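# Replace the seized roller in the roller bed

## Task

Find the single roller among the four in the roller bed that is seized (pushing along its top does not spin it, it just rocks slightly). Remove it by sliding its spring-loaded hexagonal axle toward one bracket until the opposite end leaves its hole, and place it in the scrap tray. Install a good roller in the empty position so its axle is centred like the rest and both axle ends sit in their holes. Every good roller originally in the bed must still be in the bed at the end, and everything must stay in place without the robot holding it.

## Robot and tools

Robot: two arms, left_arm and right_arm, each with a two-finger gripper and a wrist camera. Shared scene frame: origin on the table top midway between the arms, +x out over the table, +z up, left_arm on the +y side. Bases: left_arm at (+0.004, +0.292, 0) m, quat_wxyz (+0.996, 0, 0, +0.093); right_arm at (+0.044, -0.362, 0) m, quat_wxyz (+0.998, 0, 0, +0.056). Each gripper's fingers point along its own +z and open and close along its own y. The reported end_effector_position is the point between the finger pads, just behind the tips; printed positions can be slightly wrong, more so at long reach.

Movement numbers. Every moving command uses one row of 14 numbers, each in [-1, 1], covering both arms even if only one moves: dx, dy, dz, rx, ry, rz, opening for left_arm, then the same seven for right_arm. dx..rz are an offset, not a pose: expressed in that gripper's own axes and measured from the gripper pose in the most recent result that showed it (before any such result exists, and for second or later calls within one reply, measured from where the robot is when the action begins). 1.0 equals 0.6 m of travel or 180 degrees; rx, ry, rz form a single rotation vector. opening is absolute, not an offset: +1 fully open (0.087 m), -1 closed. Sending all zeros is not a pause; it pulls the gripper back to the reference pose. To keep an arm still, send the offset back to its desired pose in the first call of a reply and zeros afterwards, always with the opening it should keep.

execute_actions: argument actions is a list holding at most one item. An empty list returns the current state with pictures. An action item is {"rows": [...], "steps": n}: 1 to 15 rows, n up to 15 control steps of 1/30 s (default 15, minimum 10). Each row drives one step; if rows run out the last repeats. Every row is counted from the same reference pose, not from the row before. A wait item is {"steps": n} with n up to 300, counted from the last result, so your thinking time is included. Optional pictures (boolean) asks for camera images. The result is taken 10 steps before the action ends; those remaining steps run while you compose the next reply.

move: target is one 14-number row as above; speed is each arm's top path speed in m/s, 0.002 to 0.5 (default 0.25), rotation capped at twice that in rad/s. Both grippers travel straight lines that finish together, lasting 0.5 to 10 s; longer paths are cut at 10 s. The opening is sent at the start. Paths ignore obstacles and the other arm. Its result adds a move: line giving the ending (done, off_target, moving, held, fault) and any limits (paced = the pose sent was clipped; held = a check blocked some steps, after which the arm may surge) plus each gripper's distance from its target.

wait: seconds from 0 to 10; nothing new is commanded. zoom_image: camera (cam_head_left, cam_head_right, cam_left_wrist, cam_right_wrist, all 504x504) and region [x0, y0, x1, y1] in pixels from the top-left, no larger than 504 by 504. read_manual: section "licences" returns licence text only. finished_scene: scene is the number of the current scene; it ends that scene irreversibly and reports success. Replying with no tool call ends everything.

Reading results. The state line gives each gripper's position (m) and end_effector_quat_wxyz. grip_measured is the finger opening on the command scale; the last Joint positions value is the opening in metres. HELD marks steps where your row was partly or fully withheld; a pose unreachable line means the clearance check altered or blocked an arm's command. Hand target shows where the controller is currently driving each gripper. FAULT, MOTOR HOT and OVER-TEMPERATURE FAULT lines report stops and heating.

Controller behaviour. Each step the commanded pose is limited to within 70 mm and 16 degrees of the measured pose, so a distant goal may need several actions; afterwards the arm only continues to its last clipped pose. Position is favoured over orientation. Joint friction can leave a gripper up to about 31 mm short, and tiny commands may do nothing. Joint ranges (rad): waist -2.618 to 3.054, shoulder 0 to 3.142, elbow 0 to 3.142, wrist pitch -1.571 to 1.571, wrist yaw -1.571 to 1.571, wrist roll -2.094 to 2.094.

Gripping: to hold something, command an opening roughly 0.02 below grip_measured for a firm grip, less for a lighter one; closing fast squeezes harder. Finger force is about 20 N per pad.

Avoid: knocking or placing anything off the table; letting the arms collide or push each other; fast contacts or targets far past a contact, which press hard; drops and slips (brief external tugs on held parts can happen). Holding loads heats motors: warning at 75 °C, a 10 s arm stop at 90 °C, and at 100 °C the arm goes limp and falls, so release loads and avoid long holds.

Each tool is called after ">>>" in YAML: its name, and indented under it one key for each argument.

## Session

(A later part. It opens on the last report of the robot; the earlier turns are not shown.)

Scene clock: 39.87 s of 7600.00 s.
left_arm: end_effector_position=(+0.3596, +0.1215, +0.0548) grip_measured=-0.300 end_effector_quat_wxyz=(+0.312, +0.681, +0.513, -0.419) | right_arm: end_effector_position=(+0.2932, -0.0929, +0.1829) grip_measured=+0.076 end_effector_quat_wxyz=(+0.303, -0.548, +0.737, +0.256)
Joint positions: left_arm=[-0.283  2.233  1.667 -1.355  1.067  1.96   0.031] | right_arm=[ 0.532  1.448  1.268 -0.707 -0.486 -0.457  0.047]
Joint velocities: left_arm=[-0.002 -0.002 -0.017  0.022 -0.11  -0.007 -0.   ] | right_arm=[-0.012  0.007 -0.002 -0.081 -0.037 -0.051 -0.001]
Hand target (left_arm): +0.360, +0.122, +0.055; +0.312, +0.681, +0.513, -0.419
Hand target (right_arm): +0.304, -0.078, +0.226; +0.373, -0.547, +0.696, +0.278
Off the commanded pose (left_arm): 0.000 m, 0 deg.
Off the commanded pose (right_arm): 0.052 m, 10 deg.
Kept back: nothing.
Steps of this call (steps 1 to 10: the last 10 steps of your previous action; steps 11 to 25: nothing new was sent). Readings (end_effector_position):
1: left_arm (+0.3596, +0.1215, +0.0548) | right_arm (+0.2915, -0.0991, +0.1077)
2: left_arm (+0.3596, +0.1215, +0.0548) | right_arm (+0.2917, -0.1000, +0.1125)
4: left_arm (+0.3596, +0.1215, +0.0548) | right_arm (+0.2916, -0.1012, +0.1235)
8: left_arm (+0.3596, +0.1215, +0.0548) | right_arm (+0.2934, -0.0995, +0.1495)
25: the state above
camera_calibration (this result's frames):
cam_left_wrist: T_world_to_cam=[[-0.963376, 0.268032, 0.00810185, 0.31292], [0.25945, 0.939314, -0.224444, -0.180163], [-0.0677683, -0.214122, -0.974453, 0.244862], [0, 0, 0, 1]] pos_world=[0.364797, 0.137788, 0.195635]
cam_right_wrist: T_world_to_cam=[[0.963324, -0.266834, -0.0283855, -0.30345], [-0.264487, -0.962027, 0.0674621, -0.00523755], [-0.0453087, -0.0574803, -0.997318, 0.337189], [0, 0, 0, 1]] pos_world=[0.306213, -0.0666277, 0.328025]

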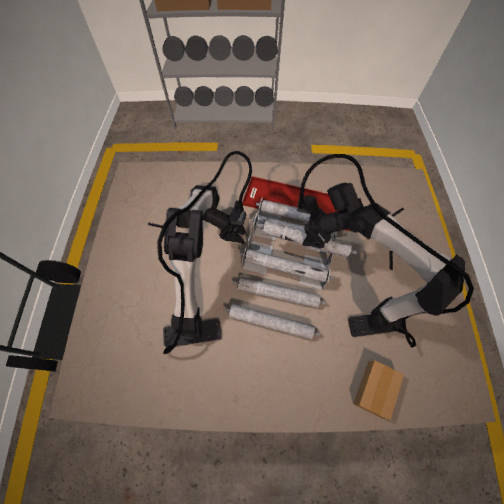

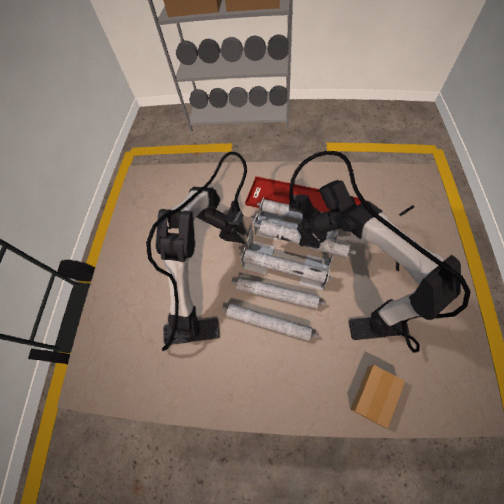

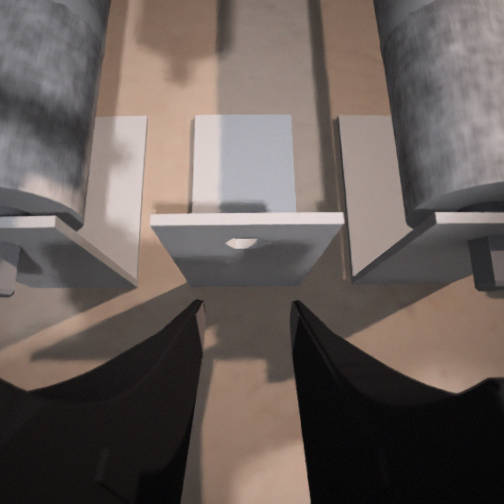

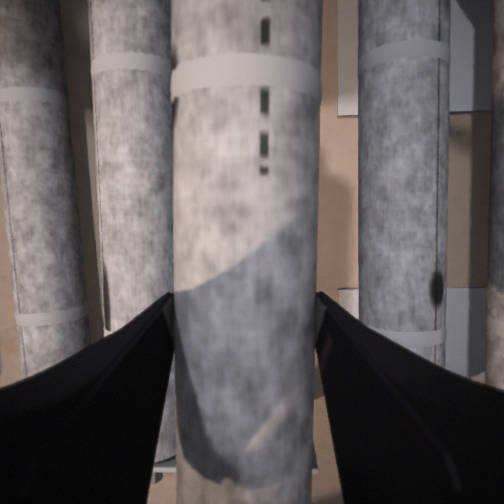

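>>> execute_actions:
  actions:
    - {"rows":[[0,0,0,0,0,0,-0.3,-0.074,-0.018,-0.032,0.014,-0.045,-0.022,0.03],[0,0,0,0,0,0,-0.3,-0.074,-0.025,-0.032,0.016,-0.045,-0.024,0.03],[0,0,0,0,0,0,-0.3,-0.074,-0.033,-0.032,0.018,-0.045,-0.027,0.03],[0,0,0,0,0,0,-0.3,-0.074,-0.042,-0.032,0.02,-0.045,-0.03,0.03],[0,0,0,0,0,0,-0.3,-0.074,-0.052,-0.032,0.022,-0.045,-0.032,0.03],[0,0,0,0,0,0,-0.3,-0.074,-0.062,-0.032,0.024,-0.045,-0.035,0.03],[0,0,0,0,0,0,-0.3,-0.074,-0.072,-0.032,0.026,-0.045,-0.037,0.03],[0,0,0,0,0,0,-0.3,-0.074,-0.082,-0.032,0.028,-0.045,-0.04,0.03],[0,0,0,0,0,0,-0.3,-0.074,-0.092,-0.032,0.03,-0.045,-0.042,0.03],[0,0,0,0,0,0,-0.3,-0.074,-0.102,-0.032,0.032,-0.045,-0.045,0.03],[0,0,0,0,0,0,-0.3,-0.074,-0.112,-0.032,0.034,-0.045,-0.047,0.03],[0,0,0,0,0,0,-0.3,-0.074,-0.122,-0.032,0.036,-0.045,-0.05,0.03],[0,0,0,0,0,0,-0.3,-0.074,-0.132,-0.032,0.038,-0.045,-0.052,0.03],[0,0,0,0,0,0,-0.3,-0.074,-0.142,-0.032,0.04,-0.045,-0.055,0.03],[0,0,0,0,0,0,-0.3,-0.074,-0.152,-0.032,0.042,-0.045,-0.057,0.03]],"steps":15}

>>> execute_actions:
  actions:
    - {"rows":[[0,0,0,0,0,0,-0.3,-0.074,-0.05,-0.032,0.02,-0.045,-0.03,0.03],[0,0,0,0,0,0,-0.3,-0.074,-0.06,-0.032,0.022,-0.045,-0.032,0.03],[0,0,0,0,0,0,-0.3,-0.074,-0.07,-0.032,0.024,-0.045,-0.035,0.03],[0,0,0,0,0,0,-0.3,-0.074,-0.08,-0.032,0.026,-0.045,-0.037,0.03],[0,0,0,0,0,0,-0.3,-0.074,-0.09,-0.032,0.028,-0.045,-0.04,0.03],[0,0,0,0,0,0,-0.3,-0.074,-0.1,-0.032,0.03,-0.045,-0.042,0.03],[0,0,0,0,0,0,-0.3,-0.074,-0.11,-0.032,0.032,-0.045,-0.045,0.03],[0,0,0,0,0,0,-0.3,-0.074,-0.12,-0.032,0.034,-0.045,-0.047,0.03],[0,0,0,0,0,0,-0.3,-0.074,-0.13,-0.032,0.036,-0.045,-0.05,0.03],[0,0,0,0,0,0,-0.3,-0.074,-0.14,-0.032,0.038,-0.045,-0.052,0.03],[0,0,0,0,0,0,-0.3,-0.074,-0.15,-0.032,0.04,-0.045,-0.055,0.03],[0,0,0,0,0,0,-0.3,-0.074,-0.16,-0.032,0.042,-0.045,-0.057,0.03],[0,0,0,0,0,0,-0.3,-0.074,-0.17,-0.032,0.044,-0.045,-0.06,0.03],[0,0,0,0,0,0,-0.3,-0.074,-0.18,-0.032,0.046,-0.045,-0.062,0.03],[0,0,0,0,0,0,-0.3,-0.074,-0.19,-0.032,0.048,-0.045,-0.065,0.03]],"steps":15}

>>> wait:
  seconds: 0.4

Scene clock: 41.77 s of 7600.00 s.
left_arm: end_effector_position=(+0.3596, +0.1215, +0.0548) grip_measured=-0.300 end_effector_quat_wxyz=(+0.312, +0.681, +0.513, -0.419) | right_arm: end_effector_position=(+0.2966, -0.0991, +0.1825) grip_measured=+0.076 end_effector_quat_wxyz=(+0.302, -0.549, +0.739, +0.250)
Joint positions: left_arm=[-0.283  2.233  1.667 -1.355  1.067  1.96   0.031] | right_arm=[ 0.515  1.448  1.273 -0.724 -0.485 -0.478  0.047]
Joint velocities: left_arm=[ 0.002 -0.022 -0.002  0.022  0.007 -0.081  0.001] | right_arm=[-0.247  0.002  0.125 -0.154  0.007 -0.227  0.001]
Steps of this call (steps 1 to 52: nothing new was sent; steps 53 to 57: the first 5 steps of this action). Readings (end_effector_position):
53: left_arm (+0.3596, +0.1215, +0.0548) | right_arm (+0.2930, -0.0931, +0.1827)
54: left_arm (+0.3596, +0.1215, +0.0548) | right_arm (+0.2931, -0.0938, +0.1824)
56: left_arm (+0.3596, +0.1215, +0.0548) | right_arm (+0.2947, -0.0966, +0.1822)
57: the state above

Scene clock: 42.27 s of 7600.00 s.
left_arm: end_effector_position=(+0.3596, +0.1215, +0.0548) grip_measured=-0.300 end_effector_quat_wxyz=(+0.312, +0.681, +0.513, -0.419) | right_arm: end_effector_position=(+0.3697, -0.1349, +0.1923) grip_measured=+0.076 end_effector_quat_wxyz=(+0.341, -0.550, +0.737, +0.197)
Joint positions: left_arm=[-0.283  2.233  1.667 -1.355  1.067  1.96   0.031] | right_arm=[ 0.345  1.56   1.414 -0.753 -0.49  -0.651  0.047]
Joint velocities: left_arm=[-0.002 -0.002  0.022  0.007 -0.007 -0.081 -0.001] | right_arm=[-0.305  0.144  0.374 -0.183 -0.022 -0.33   0.001]
Off your previous action's commanded pose (left_arm): 0.000 m, 0 deg at its last step (step 10 of this call).
Off your previous action's commanded pose (right_arm): 0.054 m, 11 deg at its last step (step 10 of this call).
Steps of this call (steps 1 to 10: the last 10 steps of your previous action; steps 11 to 15: the first 5 steps of this action, its rows measured from where the robot was after step 10). Readings (end_effector_position):
10: left_arm (+0.3596, +0.1215, +0.0548) | right_arm (+0.3509, -0.1206, +0.1894)
11: left_arm (+0.3596, +0.1215, +0.0548) | right_arm (+0.3558, -0.1225, +0.1888)
12: left_arm (+0.3596, +0.1215, +0.0548) | right_arm (+0.3596, -0.1253, +0.1881)
14: left_arm (+0.3596, +0.1215, +0.0548) | right_arm (+0.3660, -0.1320, +0.1901)
15: the state above

Scene clock: 43.00 s of 7600.00 s.
left_arm: end_effector_position=(+0.3596, +0.1215, +0.0548) grip_measured=-0.300 end_effector_quat_wxyz=(+0.312, +0.681, +0.513, -0.419) | right_arm: end_effector_position=(+0.4359, -0.1565, +0.1949) grip_measured=+0.076 end_effector_quat_wxyz=(+0.369, -0.572, +0.715, +0.161)
Joint positions: left_arm=[-0.283  2.233  1.667 -1.355  1.067  1.96   0.031] | right_arm=[ 0.233  1.716  1.58  -0.758 -0.52  -0.817  0.047]
Joint velocities: left_arm=[-0.002  0.002 -0.007  0.022 -0.022  0.007 -0.001] | right_arm=[ 0.012 -0.012  0.007  0.022 -0.066 -0.066  0.001]
Hand target (left_arm): +0.360, +0.122, +0.055; +0.312, +0.681, +0.513, -0.419
Hand target (right_arm): +0.455, -0.143, +0.243; +0.446, -0.580, +0.664, +0.153
Off the commanded pose (left_arm): 0.000 m, 0 deg.
Off the commanded pose (right_arm): 0.056 m, 11 deg.
Kept back: nothing.
Steps of this call (steps 1 to 10: the last 10 steps of your previous action; steps 11 to 22: nothing new was sent). Readings (end_effector_position):
1: left_arm (+0.3596, +0.1215, +0.0548) | right_arm (+0.3739, -0.1374, +0.1946)
2: left_arm (+0.3596, +0.1215, +0.0548) | right_arm (+0.3788, -0.1395, +0.1972)
4: left_arm (+0.3596, +0.1215, +0.0548) | right_arm (+0.3898, -0.1425, +0.2015)
8: left_arm (+0.3596, +0.1215, +0.0548) | right_arm (+0.4123, -0.1478, +0.2037)
22: the state above
camera_calibration (this result's frames):
cam_left_wrist: T_world_to_cam=[[-0.963376, 0.268032, 0.00810185, 0.31292], [0.25945, 0.939314, -0.224444, -0.180163], [-0.0677683, -0.214122, -0.974453, 0.244862], [0, 0, 0, 1]] pos_world=[0.364797, 0.137788, 0.195635]
cam_right_wrist: T_world_to_cam=[[0.933873, -0.290632, 0.208362, -0.494532], [-0.310839, -0.947796, 0.0711451, -0.00783854], [0.176808, -0.131207, -0.975461, 0.23936], [0, 0, 0, 1]] pos_world=[0.417073, -0.119751, 0.337086]

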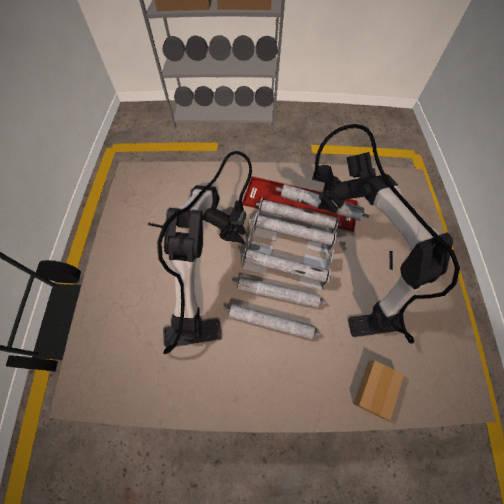

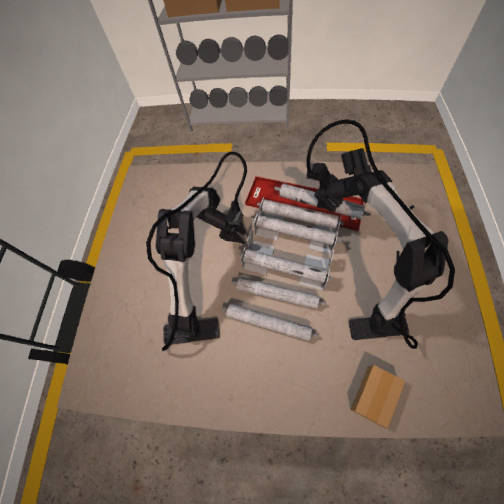

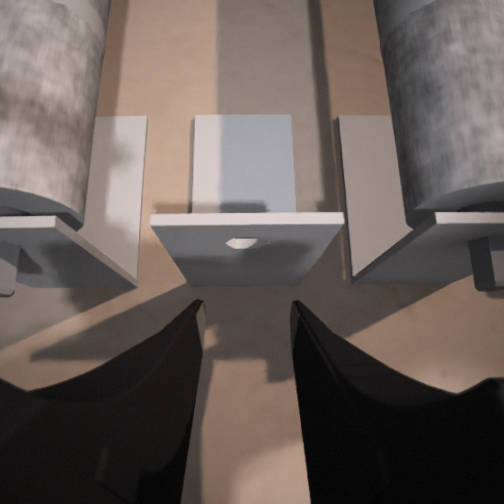

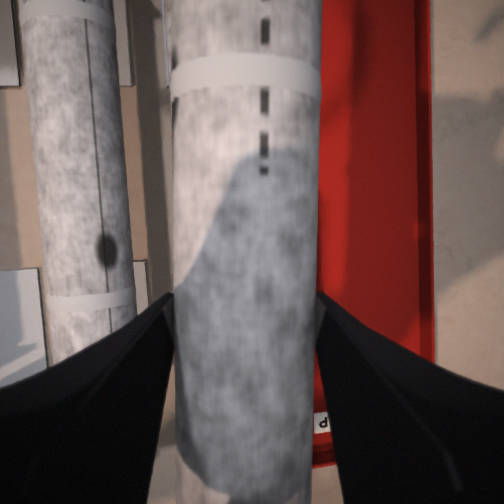

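>>> execute_actions:
  actions:
    - {"rows":[[0,0,0,0,0,0,-0.3,-0.076,-0.045,-0.025,0.026,-0.043,-0.034,0.03],[0,0,0,0,0,0,-0.3,-0.077,-0.053,-0.02,0.028,-0.043,-0.038,0.03],[0,0,0,0,0,0,-0.3,-0.078,-0.063,-0.013,0.03,-0.043,-0.042,0.03],[0,0,0,0,0,0,-0.3,-0.079,-0.075,-0.005,0.032,-0.044,-0.046,0.03],[0,0,0,0,0,0,-0.3,-0.08,-0.088,0.003,0.034,-0.044,-0.05,0.03],[0,0,0,0,0,0,-0.3,-0.082,-0.101,0.011,0.037,-0.044,-0.055,0.03],[0,0,0,0,0,0,-0.3,-0.083,-0.114,0.02,0.039,-0.044,-0.06,0.03],[0,0,0,0,0,0,-0.3,-0.085,-0.127,0.028,0.041,-0.045,-0.064,0.03],[0,0,0,0,0,0,-0.3,-0.086,-0.14,0.037,0.044,-0.045,-0.069,0.03],[0,0,0,0,0,0,-0.3,-0.087,-0.153,0.045,0.046,-0.045,-0.074,0.03],[0,0,0,0,0,0,-0.3,-0.089,-0.166,0.053,0.049,-0.045,-0.078,0.03],[0,0,0,0,0,0,-0.3,-0.09,-0.179,0.062,0.051,-0.046,-0.083,0.03],[0,0,0,0,0,0,-0.3,-0.091,-0.192,0.07,0.053,-0.046,-0.088,0.03],[0,0,0,0,0,0,-0.3,-0.093,-0.205,0.079,0.056,-0.046,-0.093,0.03],[0,0,0,0,0,0,-0.3,-0.094,-0.218,0.087,0.058,-0.046,-0.097,0.03]],"steps":15}

>>> wait:
  seconds: 0.5

Scene clock: 44.60 s of 7600.00 s.
left_arm: end_effector_position=(+0.3596, +0.1215, +0.0548) grip_measured=-0.300 end_effector_quat_wxyz=(+0.312, +0.681, +0.513, -0.419) | right_arm: end_effector_position=(+0.4407, -0.1551, +0.1962) grip_measured=+0.076 end_effector_quat_wxyz=(+0.370, -0.580, +0.708, +0.157)
Joint positions: left_arm=[-0.283  2.233  1.667 -1.355  1.067  1.96   0.031] | right_arm=[ 0.233  1.733  1.604 -0.765 -0.521 -0.839  0.047]
Joint velocities: left_arm=[-0.002  0.012 -0.007  0.051  0.037  0.022 -0.   ] | right_arm=[ 0.002  0.359  0.437  0.007  0.007 -0.271  0.   ]
Steps of this call (steps 1 to 43: nothing new was sent; steps 44 to 48: the first 5 steps of this action). Readings (end_effector_position):
44: left_arm (+0.3596, +0.1215, +0.0548) | right_arm (+0.4358, -0.1563, +0.1950)
45: left_arm (+0.3596, +0.1215, +0.0548) | right_arm (+0.4359, -0.1563, +0.1950)
47: left_arm (+0.3596, +0.1215, +0.0548) | right_arm (+0.4378, -0.1560, +0.1958)
48: the state above

Scene clock: 45.43 s of 7600.00 s.
left_arm: end_effector_position=(+0.3596, +0.1215, +0.0548) grip_measured=-0.300 end_effector_quat_wxyz=(+0.312, +0.681, +0.513, -0.419) | right_arm: end_effector_position=(+0.5393, -0.1405, +0.1621) grip_measured=+0.076 end_effector_quat_wxyz=(+0.397, -0.623, +0.666, +0.103)
Joint positions: left_arm=[-0.283  2.233  1.667 -1.355  1.067  1.96   0.031] | right_arm=[ 0.213  2.057  1.875 -0.668 -0.489 -0.991  0.047]
Joint velocities: left_arm=[-0.012 -0.007 -0.012 -0.037 -0.007  0.037 -0.   ] | right_arm=[-0.007 -0.002 -0.017 -0.022  0.007  0.051  0.   ]
Hand target (left_arm): +0.360, +0.122, +0.055; +0.312, +0.681, +0.513, -0.419
Hand target (right_arm): +0.562, -0.130, +0.229; -0.488, +0.624, -0.606, -0.073
Off the commanded pose (left_arm): 0.000 m, 0 deg.
Off the commanded pose (right_arm): 0.077 m, 13 deg; position clipped at the last step of the last action.
Kept back: nothing.
Steps of this call (steps 1 to 10: the last 10 steps of your previous action; steps 11 to 25: nothing new was sent). Readings (end_effector_position):
1: left_arm (+0.3596, +0.1215, +0.0548) | right_arm (+0.4452, -0.1537, +0.1968)
2: left_arm (+0.3596, +0.1215, +0.0548) | right_arm (+0.4509, -0.1520, +0.1968)
4: left_arm (+0.3596, +0.1215, +0.0548) | right_arm (+0.4656, -0.1480, +0.1956)
8: left_arm (+0.3596, +0.1215, +0.0548) | right_arm (+0.5005, -0.1412, +0.1860)
25: the state above
camera_calibration (this result's frames):
cam_left_wrist: T_world_to_cam=[[-0.963376, 0.268032, 0.00810185, 0.31292], [0.25945, 0.939314, -0.224444, -0.180163], [-0.0677683, -0.214122, -0.974453, 0.244862], [0, 0, 0, 1]] pos_world=[0.364797, 0.137788, 0.195635]
cam_right_wrist: T_world_to_cam=[[0.905999, -0.19817, 0.374024, -0.578471], [-0.250288, -0.963418, 0.0958226, 0.00297779], [0.341353, -0.180429, -0.922455, 0.0868756], [0, 0, 0, 1]] pos_world=[0.495184, -0.0960921, 0.296216]

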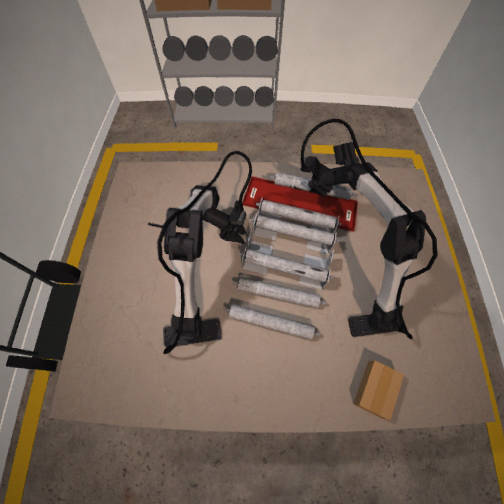

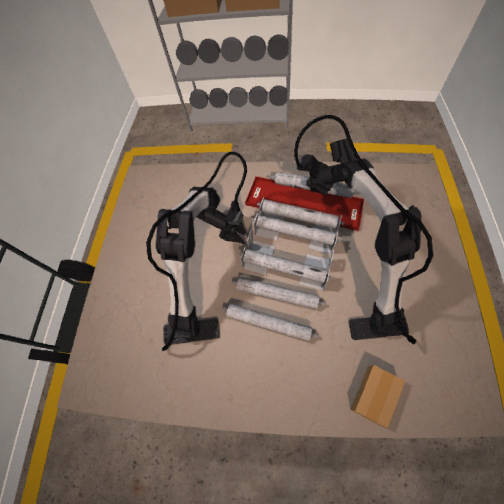

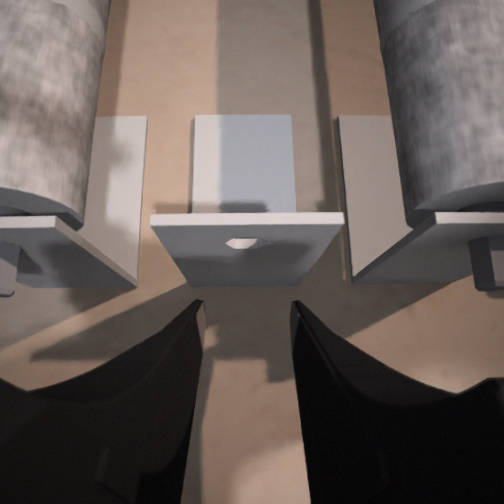

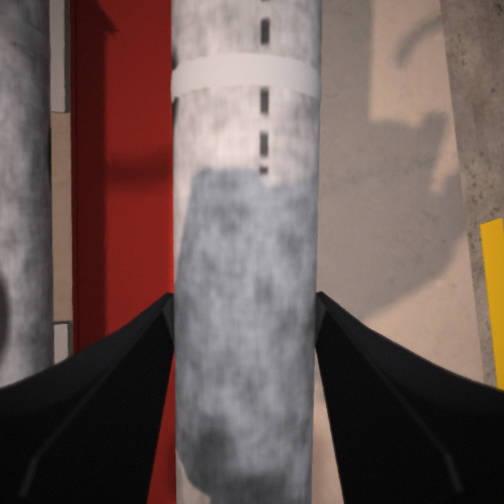

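>>> execute_actions:
  actions:
    - {"rows":[[0,0,0,0,0,0,-0.3,-0.075,-0.07,-0.04,0.045,-0.045,-0.038,0.03],[0,0,0,0,0,0,-0.3,-0.068,-0.07,-0.033,0.045,-0.048,-0.038,0.03],[0,0,0,0,0,0,-0.3,-0.06,-0.07,-0.025,0.045,-0.051,-0.038,0.03],[0,0,0,0,0,0,-0.3,-0.051,-0.07,-0.016,0.045,-0.054,-0.038,0.03],[0,0,0,0,0,0,-0.3,-0.041,-0.07,-0.006,0.045,-0.057,-0.038,0.03],[0,0,0,0,0,0,-0.3,-0.031,-0.07,0.004,0.045,-0.06,-0.038,0.03],[0,0,0,0,0,0,-0.3,-0.021,-0.07,0.014,0.045,-0.06,-0.038,0.03],[0,0,0,0,0,0,-0.3,-0.011,-0.07,0.024,0.045,-0.06,-0.038,0.03],[0,0,0,0,0,0,-0.3,-0.001,-0.07,0.034,0.045,-0.06,-0.038,0.03],[0,0,0,0,0,0,-0.3,0.009,-0.07,0.044,0.045,-0.06,-0.038,0.03],[0,0,0,0,0,0,-0.3,0.019,-0.07,0.054,0.045,-0.06,-0.038,0.03],[0,0,0,0,0,0,-0.3,0.029,-0.07,0.063,0.045,-0.06,-0.038,0.03],[0,0,0,0,0,0,-0.3,0.038,-0.07,0.071,0.045,-0.06,-0.038,0.03],[0,0,0,0,0,0,-0.3,0.046,-0.07,0.078,0.045,-0.06,-0.038,0.03],[0,0,0,0,0,0,-0.3,0.053,-0.07,0.084,0.045,-0.06,-0.038,0.03]],"steps":15}

>>> wait:
  seconds: 0.5

Scene clock: 46.90 s of 7600.00 s.
left_arm: end_effector_position=(+0.3596, +0.1215, +0.0548) grip_measured=-0.300 end_effector_quat_wxyz=(+0.312, +0.681, +0.513, -0.419) | right_arm: end_effector_position=(+0.5409, -0.1404, +0.1558) grip_measured=+0.076 end_effector_quat_wxyz=(+0.405, -0.626, +0.658, +0.107)
Joint positions: left_arm=[-0.283  2.233  1.667 -1.355  1.067  1.96   0.031] | right_arm=[ 0.205  2.054  1.836 -0.623 -0.512 -1.003  0.047]
Joint velocities: left_arm=[-0.017 -0.017 -0.002 -0.037 -0.037  0.081  0.001] | right_arm=[-0.125  0.002 -0.393  0.505 -0.315 -0.051 -0.001]
Steps of this call (steps 1 to 39: nothing new was sent; steps 40 to 44: the first 5 steps of this action). Readings (end_effector_position):
40: left_arm (+0.3596, +0.1215, +0.0548) | right_arm (+0.5392, -0.1403, +0.1615)
41: left_arm (+0.3596, +0.1215, +0.0548) | right_arm (+0.5394, -0.1401, +0.1614)
43: left_arm (+0.3596, +0.1215, +0.0548) | right_arm (+0.5401, -0.1400, +0.1582)
44: the state above

Scene clock: 47.73 s of 7600.00 s.
left_arm: end_effector_position=(+0.3596, +0.1215, +0.0548) grip_measured=-0.300 end_effector_quat_wxyz=(+0.312, +0.681, +0.513, -0.419) | right_arm: end_effector_position=(+0.5672, -0.1554, +0.0637) grip_measured=+0.076 end_effector_quat_wxyz=(+0.407, -0.622, +0.659, +0.117)
Joint positions: left_arm=[-0.283  2.233  1.667 -1.355  1.067  1.96   0.031] | right_arm=[ 0.15   2.196  1.687 -0.354 -0.566 -1.035  0.047]
Joint velocities: left_arm=[-0.027  0.002  0.007  0.037 -0.022 -0.095 -0.001] | right_arm=[ 0.007  0.012 -0.022  0.022 -0.081 -0.007  0.   ]
Hand target (left_arm): +0.360, +0.122, +0.055; +0.312, +0.681, +0.513, -0.419
Hand target (right_arm): +0.593, -0.144, +0.127; -0.492, +0.627, -0.598, -0.090
Off the commanded pose (left_arm): 0.000 m, 0 deg.
Off the commanded pose (right_arm): 0.070 m, 14 deg.
Kept back: nothing.
Steps of this call (steps 1 to 10: the last 10 steps of your previous action; steps 11 to 25: nothing new was sent). Readings (end_effector_position):
1: left_arm (+0.3596, +0.1215, +0.0548) | right_arm (+0.5417, -0.1413, +0.1526)
2: left_arm (+0.3596, +0.1215, +0.0548) | right_arm (+0.5424, -0.1424, +0.1487)
4: left_arm (+0.3596, +0.1215, +0.0548) | right_arm (+0.5454, -0.1456, +0.1390)
8: left_arm (+0.3596, +0.1215, +0.0548) | right_arm (+0.5567, -0.1514, +0.1102)
25: the state above
camera_calibration (this result's frames):
cam_left_wrist: T_world_to_cam=[[-0.963376, 0.268032, 0.00810185, 0.31292], [0.25945, 0.939314, -0.224444, -0.180163], [-0.0677683, -0.214122, -0.974453, 0.244862], [0, 0, 0, 1]] pos_world=[0.364797, 0.137788, 0.195635]
cam_right_wrist: T_world_to_cam=[[0.90909, -0.196152, 0.367533, -0.570873], [-0.234437, -0.970145, 0.0621139, -0.00289541], [0.344376, -0.14263, -0.927934, -0.0115652], [0, 0, 0, 1]] pos_world=[0.522279, -0.116436, 0.199263]

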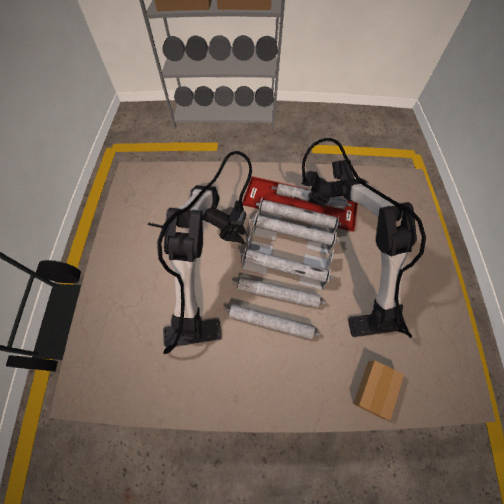

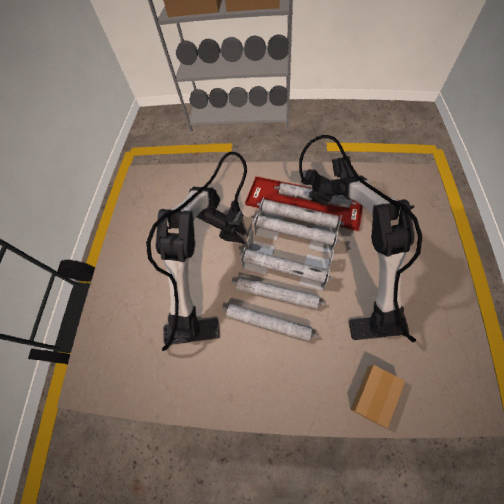

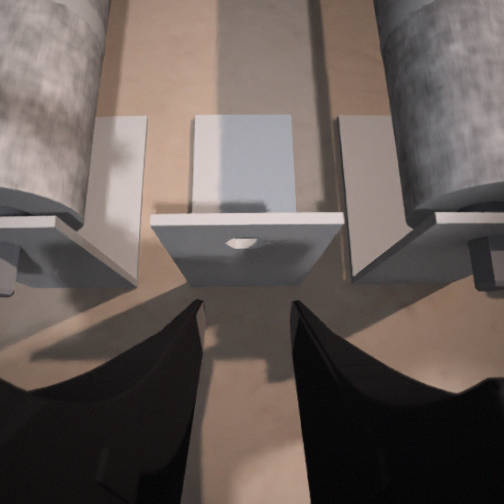

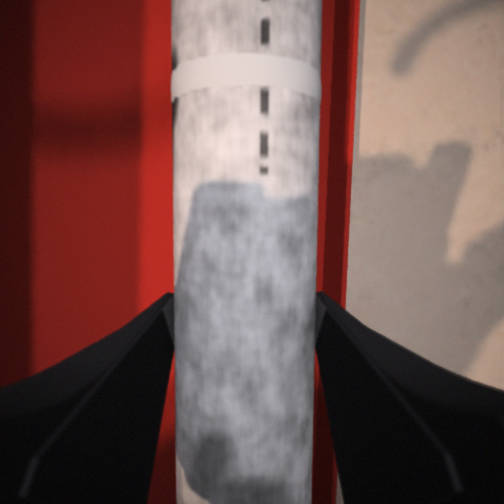

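>>> execute_actions:
  actions:
    - {"rows":[[0,0,0,0,0,0,-0.3,-0.077,-0.071,-0.037,0.042,-0.042,-0.038,0.03],[0,0,0,0,0,0,-0.3,-0.074,-0.069,-0.034,0.042,-0.042,-0.038,0.03],[0,0,0,0,0,0,-0.3,-0.07,-0.067,-0.03,0.042,-0.042,-0.038,0.03],[0,0,0,0,0,0,-0.3,-0.067,-0.065,-0.027,0.042,-0.042,-0.038,0.03],[0,0,0,0,0,0,-0.3,-0.063,-0.063,-0.024,0.042,-0.042,-0.038,0.03],[0,0,0,0,0,0,-0.3,-0.06,-0.061,-0.02,0.042,-0.042,-0.038,0.03],[0,0,0,0,0,0,-0.3,-0.057,-0.059,-0.017,0.042,-0.042,-0.038,0.03],[0,0,0,0,0,0,-0.3,-0.053,-0.057,-0.014,0.042,-0.042,-0.038,0.03],[0,0,0,0,0,0,-0.3,-0.05,-0.055,-0.011,0.042,-0.042,-0.038,0.03],[0,0,0,0,0,0,-0.3,-0.047,-0.053,-0.007,0.042,-0.042,-0.038,0.03],[0,0,0,0,0,0,-0.3,-0.043,-0.051,-0.004,0.042,-0.042,-0.038,0.03],[0,0,0,0,0,0,-0.3,-0.04,-0.049,-0.001,0.042,-0.042,-0.038,0.03],[0,0,0,0,0,0,-0.3,-0.037,-0.047,0.002,0.042,-0.042,-0.038,0.03],[0,0,0,0,0,0,-0.3,-0.033,-0.045,0.005,0.042,-0.042,-0.038,0.03],[0,0,0,0,0,0,-0.3,-0.03,-0.043,0.008,0.042,-0.042,-0.038,0.03]],"steps":15}

>>> execute_actions:
  actions:
    - {"steps":24}

Scene clock: 48.87 s of 7600.00 s.
left_arm: end_effector_position=(+0.3596, +0.1215, +0.0548) grip_measured=-0.300 end_effector_quat_wxyz=(+0.312, +0.681, +0.513, -0.419) | right_arm: end_effector_position=(+0.5633, -0.1560, +0.0592) grip_measured=+0.076 end_effector_quat_wxyz=(+0.408, -0.622, +0.658, +0.118)
Joint positions: left_arm=[-0.283  2.233  1.667 -1.355  1.067  1.96   0.031] | right_arm=[ 0.15   2.185  1.649 -0.325 -0.569 -1.036  0.047]
Joint velocities: left_arm=[ 0.007  0.007 -0.007 -0.022 -0.007 -0.037  0.002] | right_arm=[-0.002 -0.017 -0.232  0.271 -0.051  0.007 -0.   ]
Steps of this call (steps 1 to 29: nothing new was sent; steps 30 to 34: the first 5 steps of this action). Readings (end_effector_position):
30: left_arm (+0.3596, +0.1215, +0.0548) | right_arm (+0.5670, -0.1552, +0.0637)
31: left_arm (+0.3596, +0.1215, +0.0548) | right_arm (+0.5663, -0.1553, +0.0632)
33: left_arm (+0.3596, +0.1215, +0.0548) | right_arm (+0.5641, -0.1559, +0.0611)
34: the state above

Scene clock: 49.67 s of 7600.00 s.
left_arm: end_effector_position=(+0.3596, +0.1215, +0.0548) grip_measured=-0.300 end_effector_quat_wxyz=(+0.312, +0.681, +0.513, -0.419) | right_arm: end_effector_position=(+0.5607, -0.1564, +0.0417) grip_measured=+0.076 end_effector_quat_wxyz=(+0.419, -0.623, +0.651, +0.113)
Joint positions: left_arm=[-0.283  2.233  1.667 -1.355  1.067  1.96   0.031] | right_arm=[ 0.15   2.185  1.56  -0.21  -0.571 -1.039  0.047]
Joint velocities: left_arm=[-0.002  0.007  0.017 -0.037  0.022  0.022  0.   ] | right_arm=[ 0.012 -0.002 -0.007  0.007 -0.037  0.007 -0.   ]
Hand target (left_arm): +0.360, +0.122, +0.055; +0.312, +0.681, +0.513, -0.419
Hand target (right_arm): +0.585, -0.147, +0.085; -0.488, +0.626, -0.601, -0.090
Off the commanded pose (left_arm): 0.000 m, 0 deg.
Off the commanded pose (right_arm): 0.052 m, 11 deg.
Kept back: nothing.
Steps of this call (steps 1 to 10: the last 10 steps of your previous action; steps 11 to 24: nothing new was sent). Readings (end_effector_position):
1: left_arm (+0.3596, +0.1215, +0.0548) | right_arm (+0.5625, -0.1562, +0.0572)
2: left_arm (+0.3596, +0.1215, +0.0548) | right_arm (+0.5617, -0.1564, +0.0549)
4: left_arm (+0.3596, +0.1215, +0.0548) | right_arm (+0.5593, -0.1570, +0.0498)
8: left_arm (+0.3596, +0.1215, +0.0548) | right_arm (+0.5563, -0.1579, +0.0418)
24: the state above

Touching down. Unload, then open.

>>> execute_actions:
  actions:
    - {"rows":[[0,0,0,0,0,0,-0.3,-0.05,-0.052,-0.018,0.03,-0.03,-0.027,0.03],[0,0,0,0,0,0,-0.3,-0.044,-0.046,-0.016,0.027,-0.027,-0.024,0.03],[0,0,0,0,0,0,-0.3,-0.038,-0.04,-0.014,0.024,-0.024,-0.021,0.03],[0,0,0,0,0,0,-0.3,-0.032,-0.034,-0.012,0.02,-0.02,-0.018,0.03],[0,0,0,0,0,0,-0.3,-0.026,-0.028,-0.01,0.016,-0.016,-0.015,0.03],[0,0,0,0,0,0,-0.3,-0.02,-0.022,-0.008,0.013,-0.013,-0.012,0.03],[0,0,0,0,0,0,-0.3,-0.014,-0.016,-0.005,0.01,-0.01,-0.009,0.03],[0,0,0,0,0,0,-0.3,-0.008,-0.01,-0.003,0.006,-0.006,-0.006,0.03],[0,0,0,0,0,0,-0.3,-0.003,-0.004,0,0.003,-0.003,-0.003,0.03],[0,0,0,0,0,0,-0.3,0,0,0,0,0,0,0.03],[0,0,0,0,0,0,-0.3,0,0,0,0,0,0,0.03],[0,0,0,0,0,0,-0.3,0,0,0,0,0,0,0.03],[0,0,0,0,0,0,-0.3,0,0,0,0,0,0,0.03],[0,0,0,0,0,0,-0.3,0,0,0,0,0,0,0.15],[0,0,0,0,0,0,-0.3,0,0,0,0,0,0,0.4]],"steps":15}

>>> move:
  target: [0,0,0,0,0,0,-0.3,-0.17,0,-0.15,0,0,0,0.4]

Scene clock: 50.70 s of 7600.00 s.
left_arm: end_effector_position=(+0.3596, +0.1215, +0.0548) grip_measured=-0.300 end_effector_quat_wxyz=(+0.312, +0.681, +0.513, -0.419) | right_arm: end_effector_position=(+0.5600, -0.1566, +0.0397) grip_measured=+0.076 end_effector_quat_wxyz=(+0.419, -0.623, +0.650, +0.112)
Joint positions: left_arm=[-0.283  2.233  1.667 -1.355  1.067  1.96   0.031] | right_arm=[ 0.15   2.185  1.551 -0.201 -0.571 -1.04   0.047]
Joint velocities: left_arm=[-0.007 -0.012 -0.017 -0.007  0.022 -0.037  0.   ] | right_arm=[-0.012  0.022 -0.002 -0.037 -0.022  0.066  0.   ]
Steps of this call (steps 1 to 26: nothing new was sent; steps 27 to 31: the first 5 steps of this action). Readings (end_effector_position):
27: left_arm (+0.3596, +0.1215, +0.0548) | right_arm (+0.5604, -0.1565, +0.0409)
28: left_arm (+0.3596, +0.1215, +0.0548) | right_arm (+0.5601, -0.1566, +0.0402)
30: left_arm (+0.3596, +0.1215, +0.0548) | right_arm (+0.5600, -0.1566, +0.0397)
31: the state above

Scene clock: 52.57 s of 7600.00 s.
left_arm: end_effector_position=(+0.3596, +0.1215, +0.0548) grip_measured=-0.300 end_effector_quat_wxyz=(+0.312, +0.681, +0.513, -0.419) | right_arm: end_effector_position=(+0.5125, -0.1491, +0.1643) grip_measured=+0.400 end_effector_quat_wxyz=(+0.422, -0.622, +0.650, +0.110)
Joint positions: left_arm=[-0.283  2.233  1.667 -1.355  1.067  1.96   0.031] | right_arm=[ 0.198  1.905  1.633 -0.532 -0.536 -0.995  0.061]
Joint velocities: left_arm=[ 0.012 -0.017 -0.037  0.007 -0.037 -0.037 -0.002] | right_arm=[-0.007  0.007 -0.007 -0.051 -0.051 -0.051  0.   ]
Hand target (left_arm): +0.360, +0.122, +0.055; +0.312, +0.681, +0.513, -0.419
Hand target (right_arm): +0.510, -0.146, +0.165; -0.417, +0.623, -0.652, -0.112
Off your previous action's commanded pose (left_arm): 0.000 m, 0 deg at its last step (step 10 of this call).
Off your previous action's commanded pose (right_arm): 0.003 m, 0 deg at its last step (step 10 of this call).
Off the commanded pose (left_arm): 0.000 m, 0 deg.
Off the commanded pose (right_arm): 0.006 m, 1 deg.
Kept back: nothing.
move: done
camera_calibration (this result's frames):
cam_left_wrist: T_world_to_cam=[[-0.963376, 0.268032, 0.00810185, 0.31292], [0.25945, 0.939314, -0.224444, -0.180163], [-0.0677683, -0.214122, -0.974453, 0.244862], [0, 0, 0, 1]] pos_world=[0.364797, 0.137788, 0.195635]
cam_right_wrist: T_world_to_cam=[[0.895935, -0.197935, 0.397646, -0.555422], [-0.233736, -0.971343, 0.0431267, -0.0132487], [0.377714, -0.131583, -0.916525, 0.0842182], [0, 0, 0, 1]] pos_world=[0.462715, -0.111725, 0.298621]

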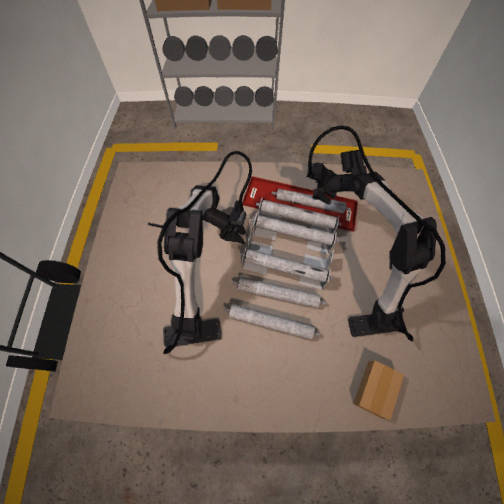

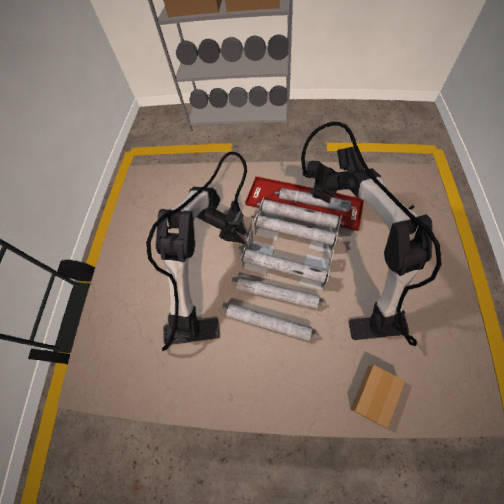

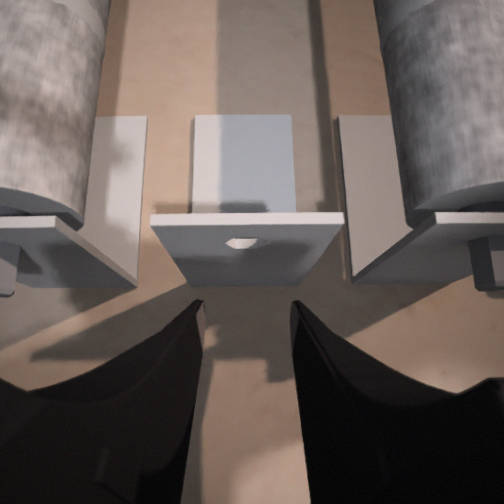

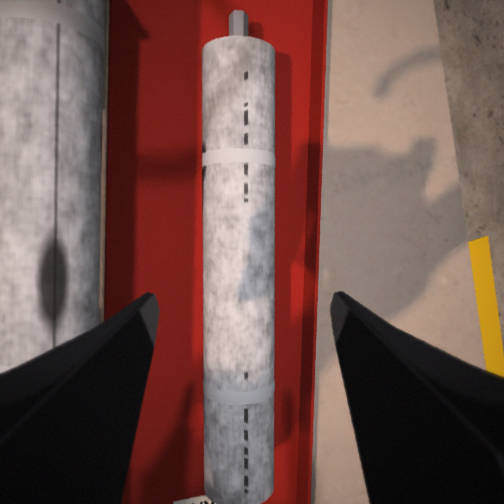

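>>> move:
  target: [-0.088,-0.143,-0.193,-0.08,0.016,-0.042,-0.3,-0.206,0.578,-0.091,-0.085,0.045,0.092,0.4]
  speed: 0.35

Scene clock: 55.73 s of 7600.00 s.
left_arm: end_effector_position=(+0.3051, +0.2225, +0.1512) grip_measured=-0.300 end_effector_quat_wxyz=(+0.354, +0.609, +0.615, -0.355) | right_arm: end_effector_position=(+0.1694, -0.0223, +0.1560) grip_measured=+0.400 end_effector_quat_wxyz=(+0.280, -0.580, +0.735, +0.215)
Joint positions: left_arm=[ 0.018  1.801  1.458 -1.561  1.015  1.952  0.031] | right_arm=[ 1.075  1.408  1.156 -0.602 -0.09  -0.114  0.061]
Joint velocities: left_arm=[-0.002 -0.027 -0.012 -0.051 -0.037 -0.022  0.001] | right_arm=[ 0.007  0.007  0.022  0.081 -0.037 -0.007  0.   ]
Hand target (left_arm): +0.299, +0.223, +0.153; +0.352, +0.610, +0.615, -0.354
Hand target (right_arm): +0.165, -0.029, +0.152; +0.273, -0.580, +0.738, +0.210
Off the commanded pose (left_arm): 0.007 m, 0 deg.
Off the commanded pose (right_arm): 0.011 m, 1 deg.
joint sent to its limit (left arm) — the command would take joint 4 (wrist pitch) past its lower limit, so that joint was sent only as far as its limit.
Kept back: nothing.
move: off_target (right_arm)
camera_calibration (this result's frames):
cam_left_wrist: T_world_to_cam=[[-0.99984, -0.0163382, 0.00728536, 0.307053], [-0.0173612, 0.98442, -0.174976, -0.172236], [-0.00431305, -0.175075, -0.984546, 0.330233], [0, 0, 0, 1]] pos_world=[0.305438, 0.232385, 0.292755]
cam_right_wrist: T_world_to_cam=[[0.972583, -0.231282, 0.0242972, -0.175127], [-0.232145, -0.95935, 0.160489, 0.0117602], [-0.0138088, -0.16173, -0.986738, 0.29952], [0, 0, 0, 1]] pos_world=[0.177191, 0.0192198, 0.297916]

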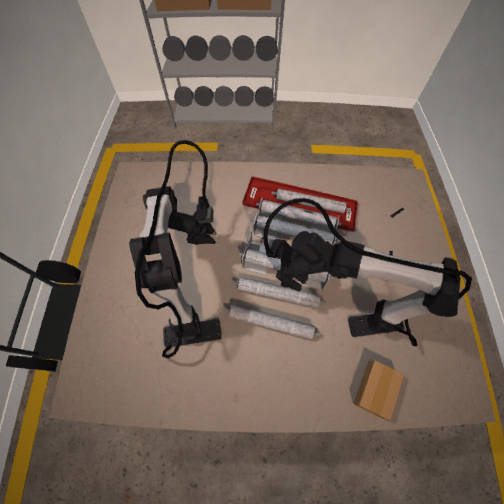

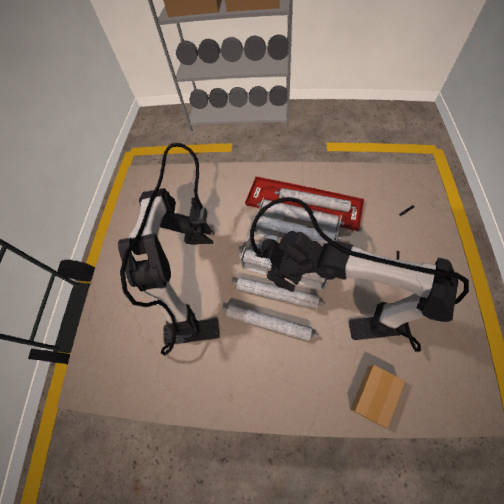

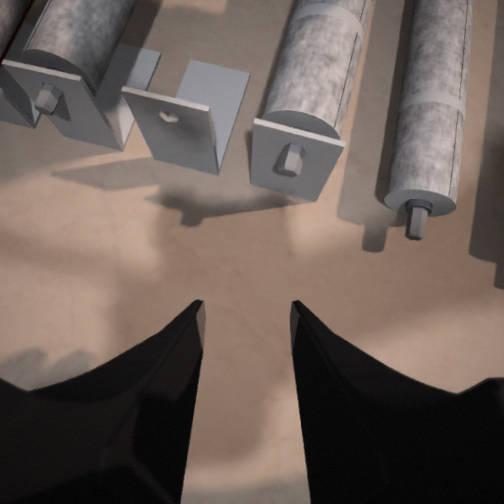

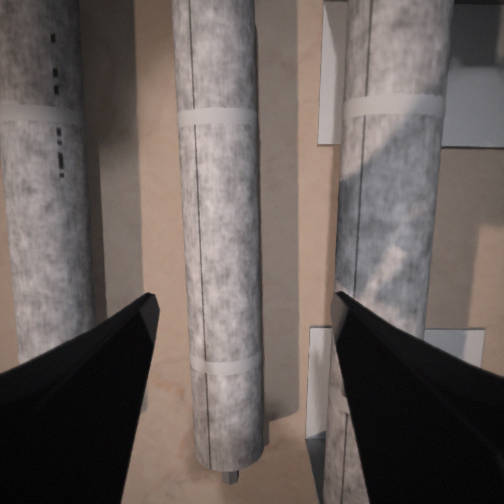

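>>> move:
  target: [0,0,0,0,0,0,-0.3,0.09,0.024,0.105,0.038,0,-0.058,0.4]
  speed: 0.2

Scene clock: 57.37 s of 7600.00 s.
left_arm: end_effector_position=(+0.3050, +0.2224, +0.1512) grip_measured=-0.300 end_effector_quat_wxyz=(+0.354, +0.609, +0.615, -0.355) | right_arm: end_effector_position=(+0.1597, -0.0129, +0.0869) grip_measured=+0.400 end_effector_quat_wxyz=(+0.343, -0.617, +0.691, +0.155)
Joint positions: left_arm=[ 0.018  1.801  1.458 -1.561  1.015  1.952  0.031] | right_arm=[ 1.218  1.444  0.874 -0.237  0.124 -0.178  0.061]
Joint velocities: left_arm=[-0.007 -0.007  0.002 -0.037 -0.007  0.051 -0.   ] | right_arm=[-0.017 -0.002  0.002 -0.051 -0.007  0.022 -0.001]
Hand target (left_arm): +0.305, +0.222, +0.151; +0.354, +0.609, +0.615, -0.355
Hand target (right_arm): +0.156, -0.017, +0.074; +0.332, -0.627, +0.690, +0.144
Off the commanded pose (left_arm): 0.000 m, 0 deg.
Off the commanded pose (right_arm): 0.015 m, 2 deg.
Kept back: nothing.
move: off_target (right_arm)
camera_calibration (this result's frames):
cam_left_wrist: T_world_to_cam=[[-0.999837, -0.0163377, 0.00766018, 0.306922], [-0.0174266, 0.984406, -0.175045, -0.172186], [-0.00468089, -0.17515, -0.984531, 0.330376], [0, 0, 0, 1]] pos_world=[0.305418, 0.232381, 0.292774]
cam_right_wrist: T_world_to_cam=[[0.956271, -0.1853, 0.226296, -0.176113], [-0.218343, -0.967068, 0.13079, 0.029922], [0.194609, -0.17448, -0.965238, 0.19736], [0, 0, 0, 1]] pos_world=[0.136537, 0.0307384, 0.22644]

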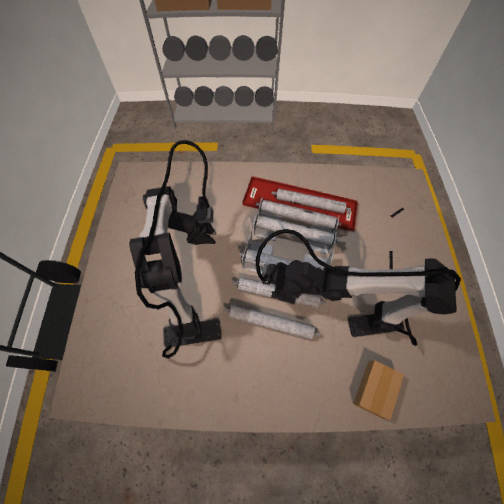

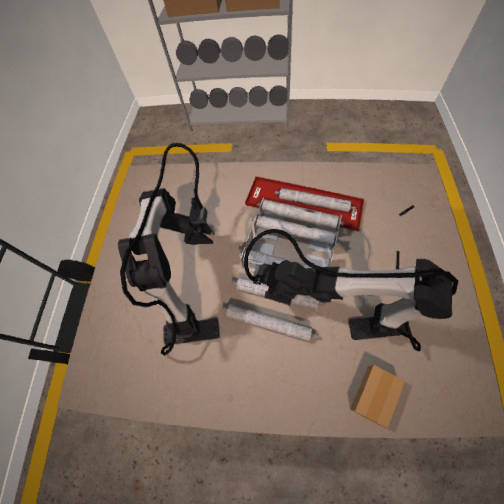

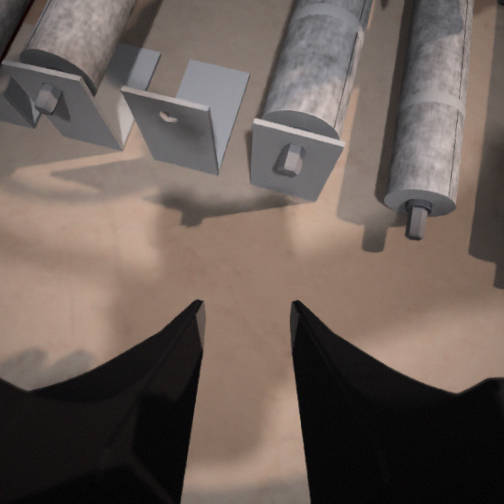

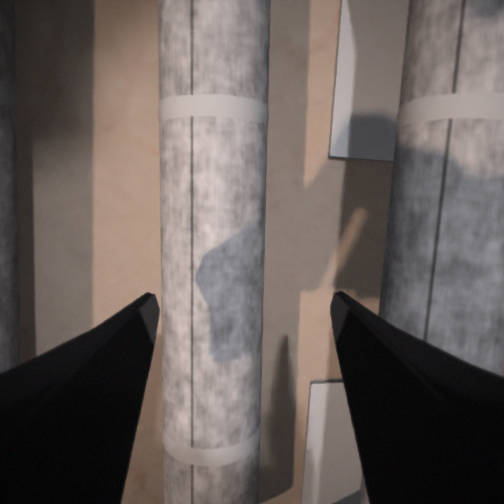

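>>> move:
  target: [0,0,0,0,0,0,-0.3,0.096,0.03,0.084,0,0,0,0.4]
  speed: 0.1

Scene clock: 59.00 s of 7600.00 s.
left_arm: end_effector_position=(+0.3050, +0.2224, +0.1512) grip_measured=-0.300 end_effector_quat_wxyz=(+0.354, +0.609, +0.615, -0.355) | right_arm: end_effector_position=(+0.1602, -0.0110, +0.0250) grip_measured=+0.400 end_effector_quat_wxyz=(+0.359, -0.611, +0.686, +0.166)
Joint positions: left_arm=[ 0.018  1.801  1.458 -1.561  1.015  1.952  0.031] | right_arm=[ 1.218  1.56   0.675  0.12   0.124 -0.176  0.061]
Joint velocities: left_arm=[-0.012  0.007 -0.012 -0.022 -0.037 -0.007  0.   ] | right_arm=[-0.007  0.007 -0.017  0.022 -0.022 -0.066  0.   ]
Hand target (left_arm): +0.305, +0.222, +0.151; +0.354, +0.609, +0.615, -0.355
Hand target (right_arm): +0.156, -0.020, +0.010; +0.343, -0.617, +0.691, +0.155
Off the commanded pose (left_arm): 0.000 m, 0 deg.
Off the commanded pose (right_arm): 0.019 m, 2 deg.
Kept back: nothing.
move: off_target (right_arm)
camera_calibration (this result's frames):
cam_left_wrist: T_world_to_cam=[[-0.999837, -0.0163377, 0.00766018, 0.306922], [-0.0174266, 0.984406, -0.175045, -0.172186], [-0.00468089, -0.17515, -0.984531, 0.330376], [0, 0, 0, 1]] pos_world=[0.305418, 0.232381, 0.292774]
cam_right_wrist: T_world_to_cam=[[0.953849, -0.195991, 0.227506, -0.162028], [-0.220931, -0.97116, 0.0896538, 0.0413914], [0.203373, -0.135779, -0.969641, 0.136977], [0, 0, 0, 1]] pos_world=[0.135838, 0.0270404, 0.16597]

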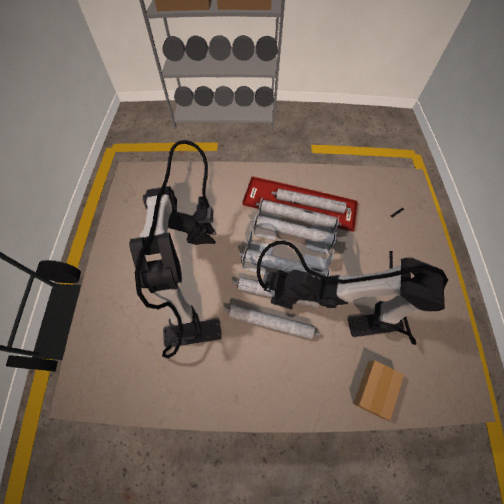

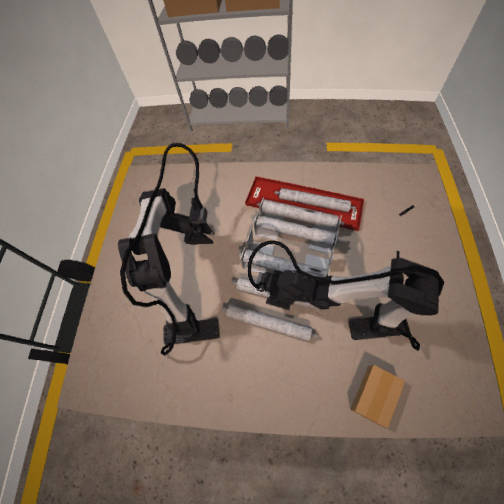

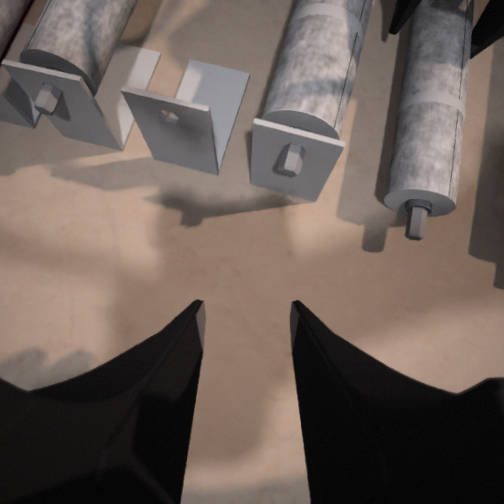

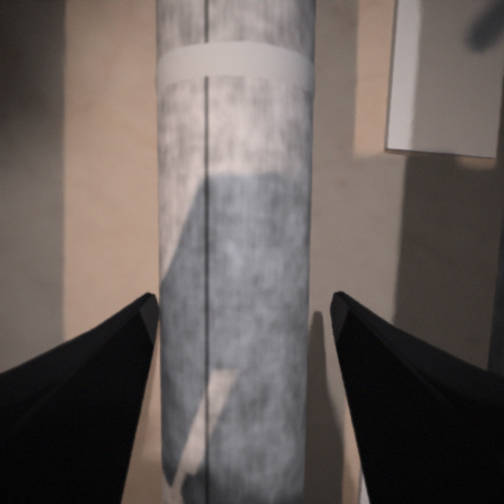

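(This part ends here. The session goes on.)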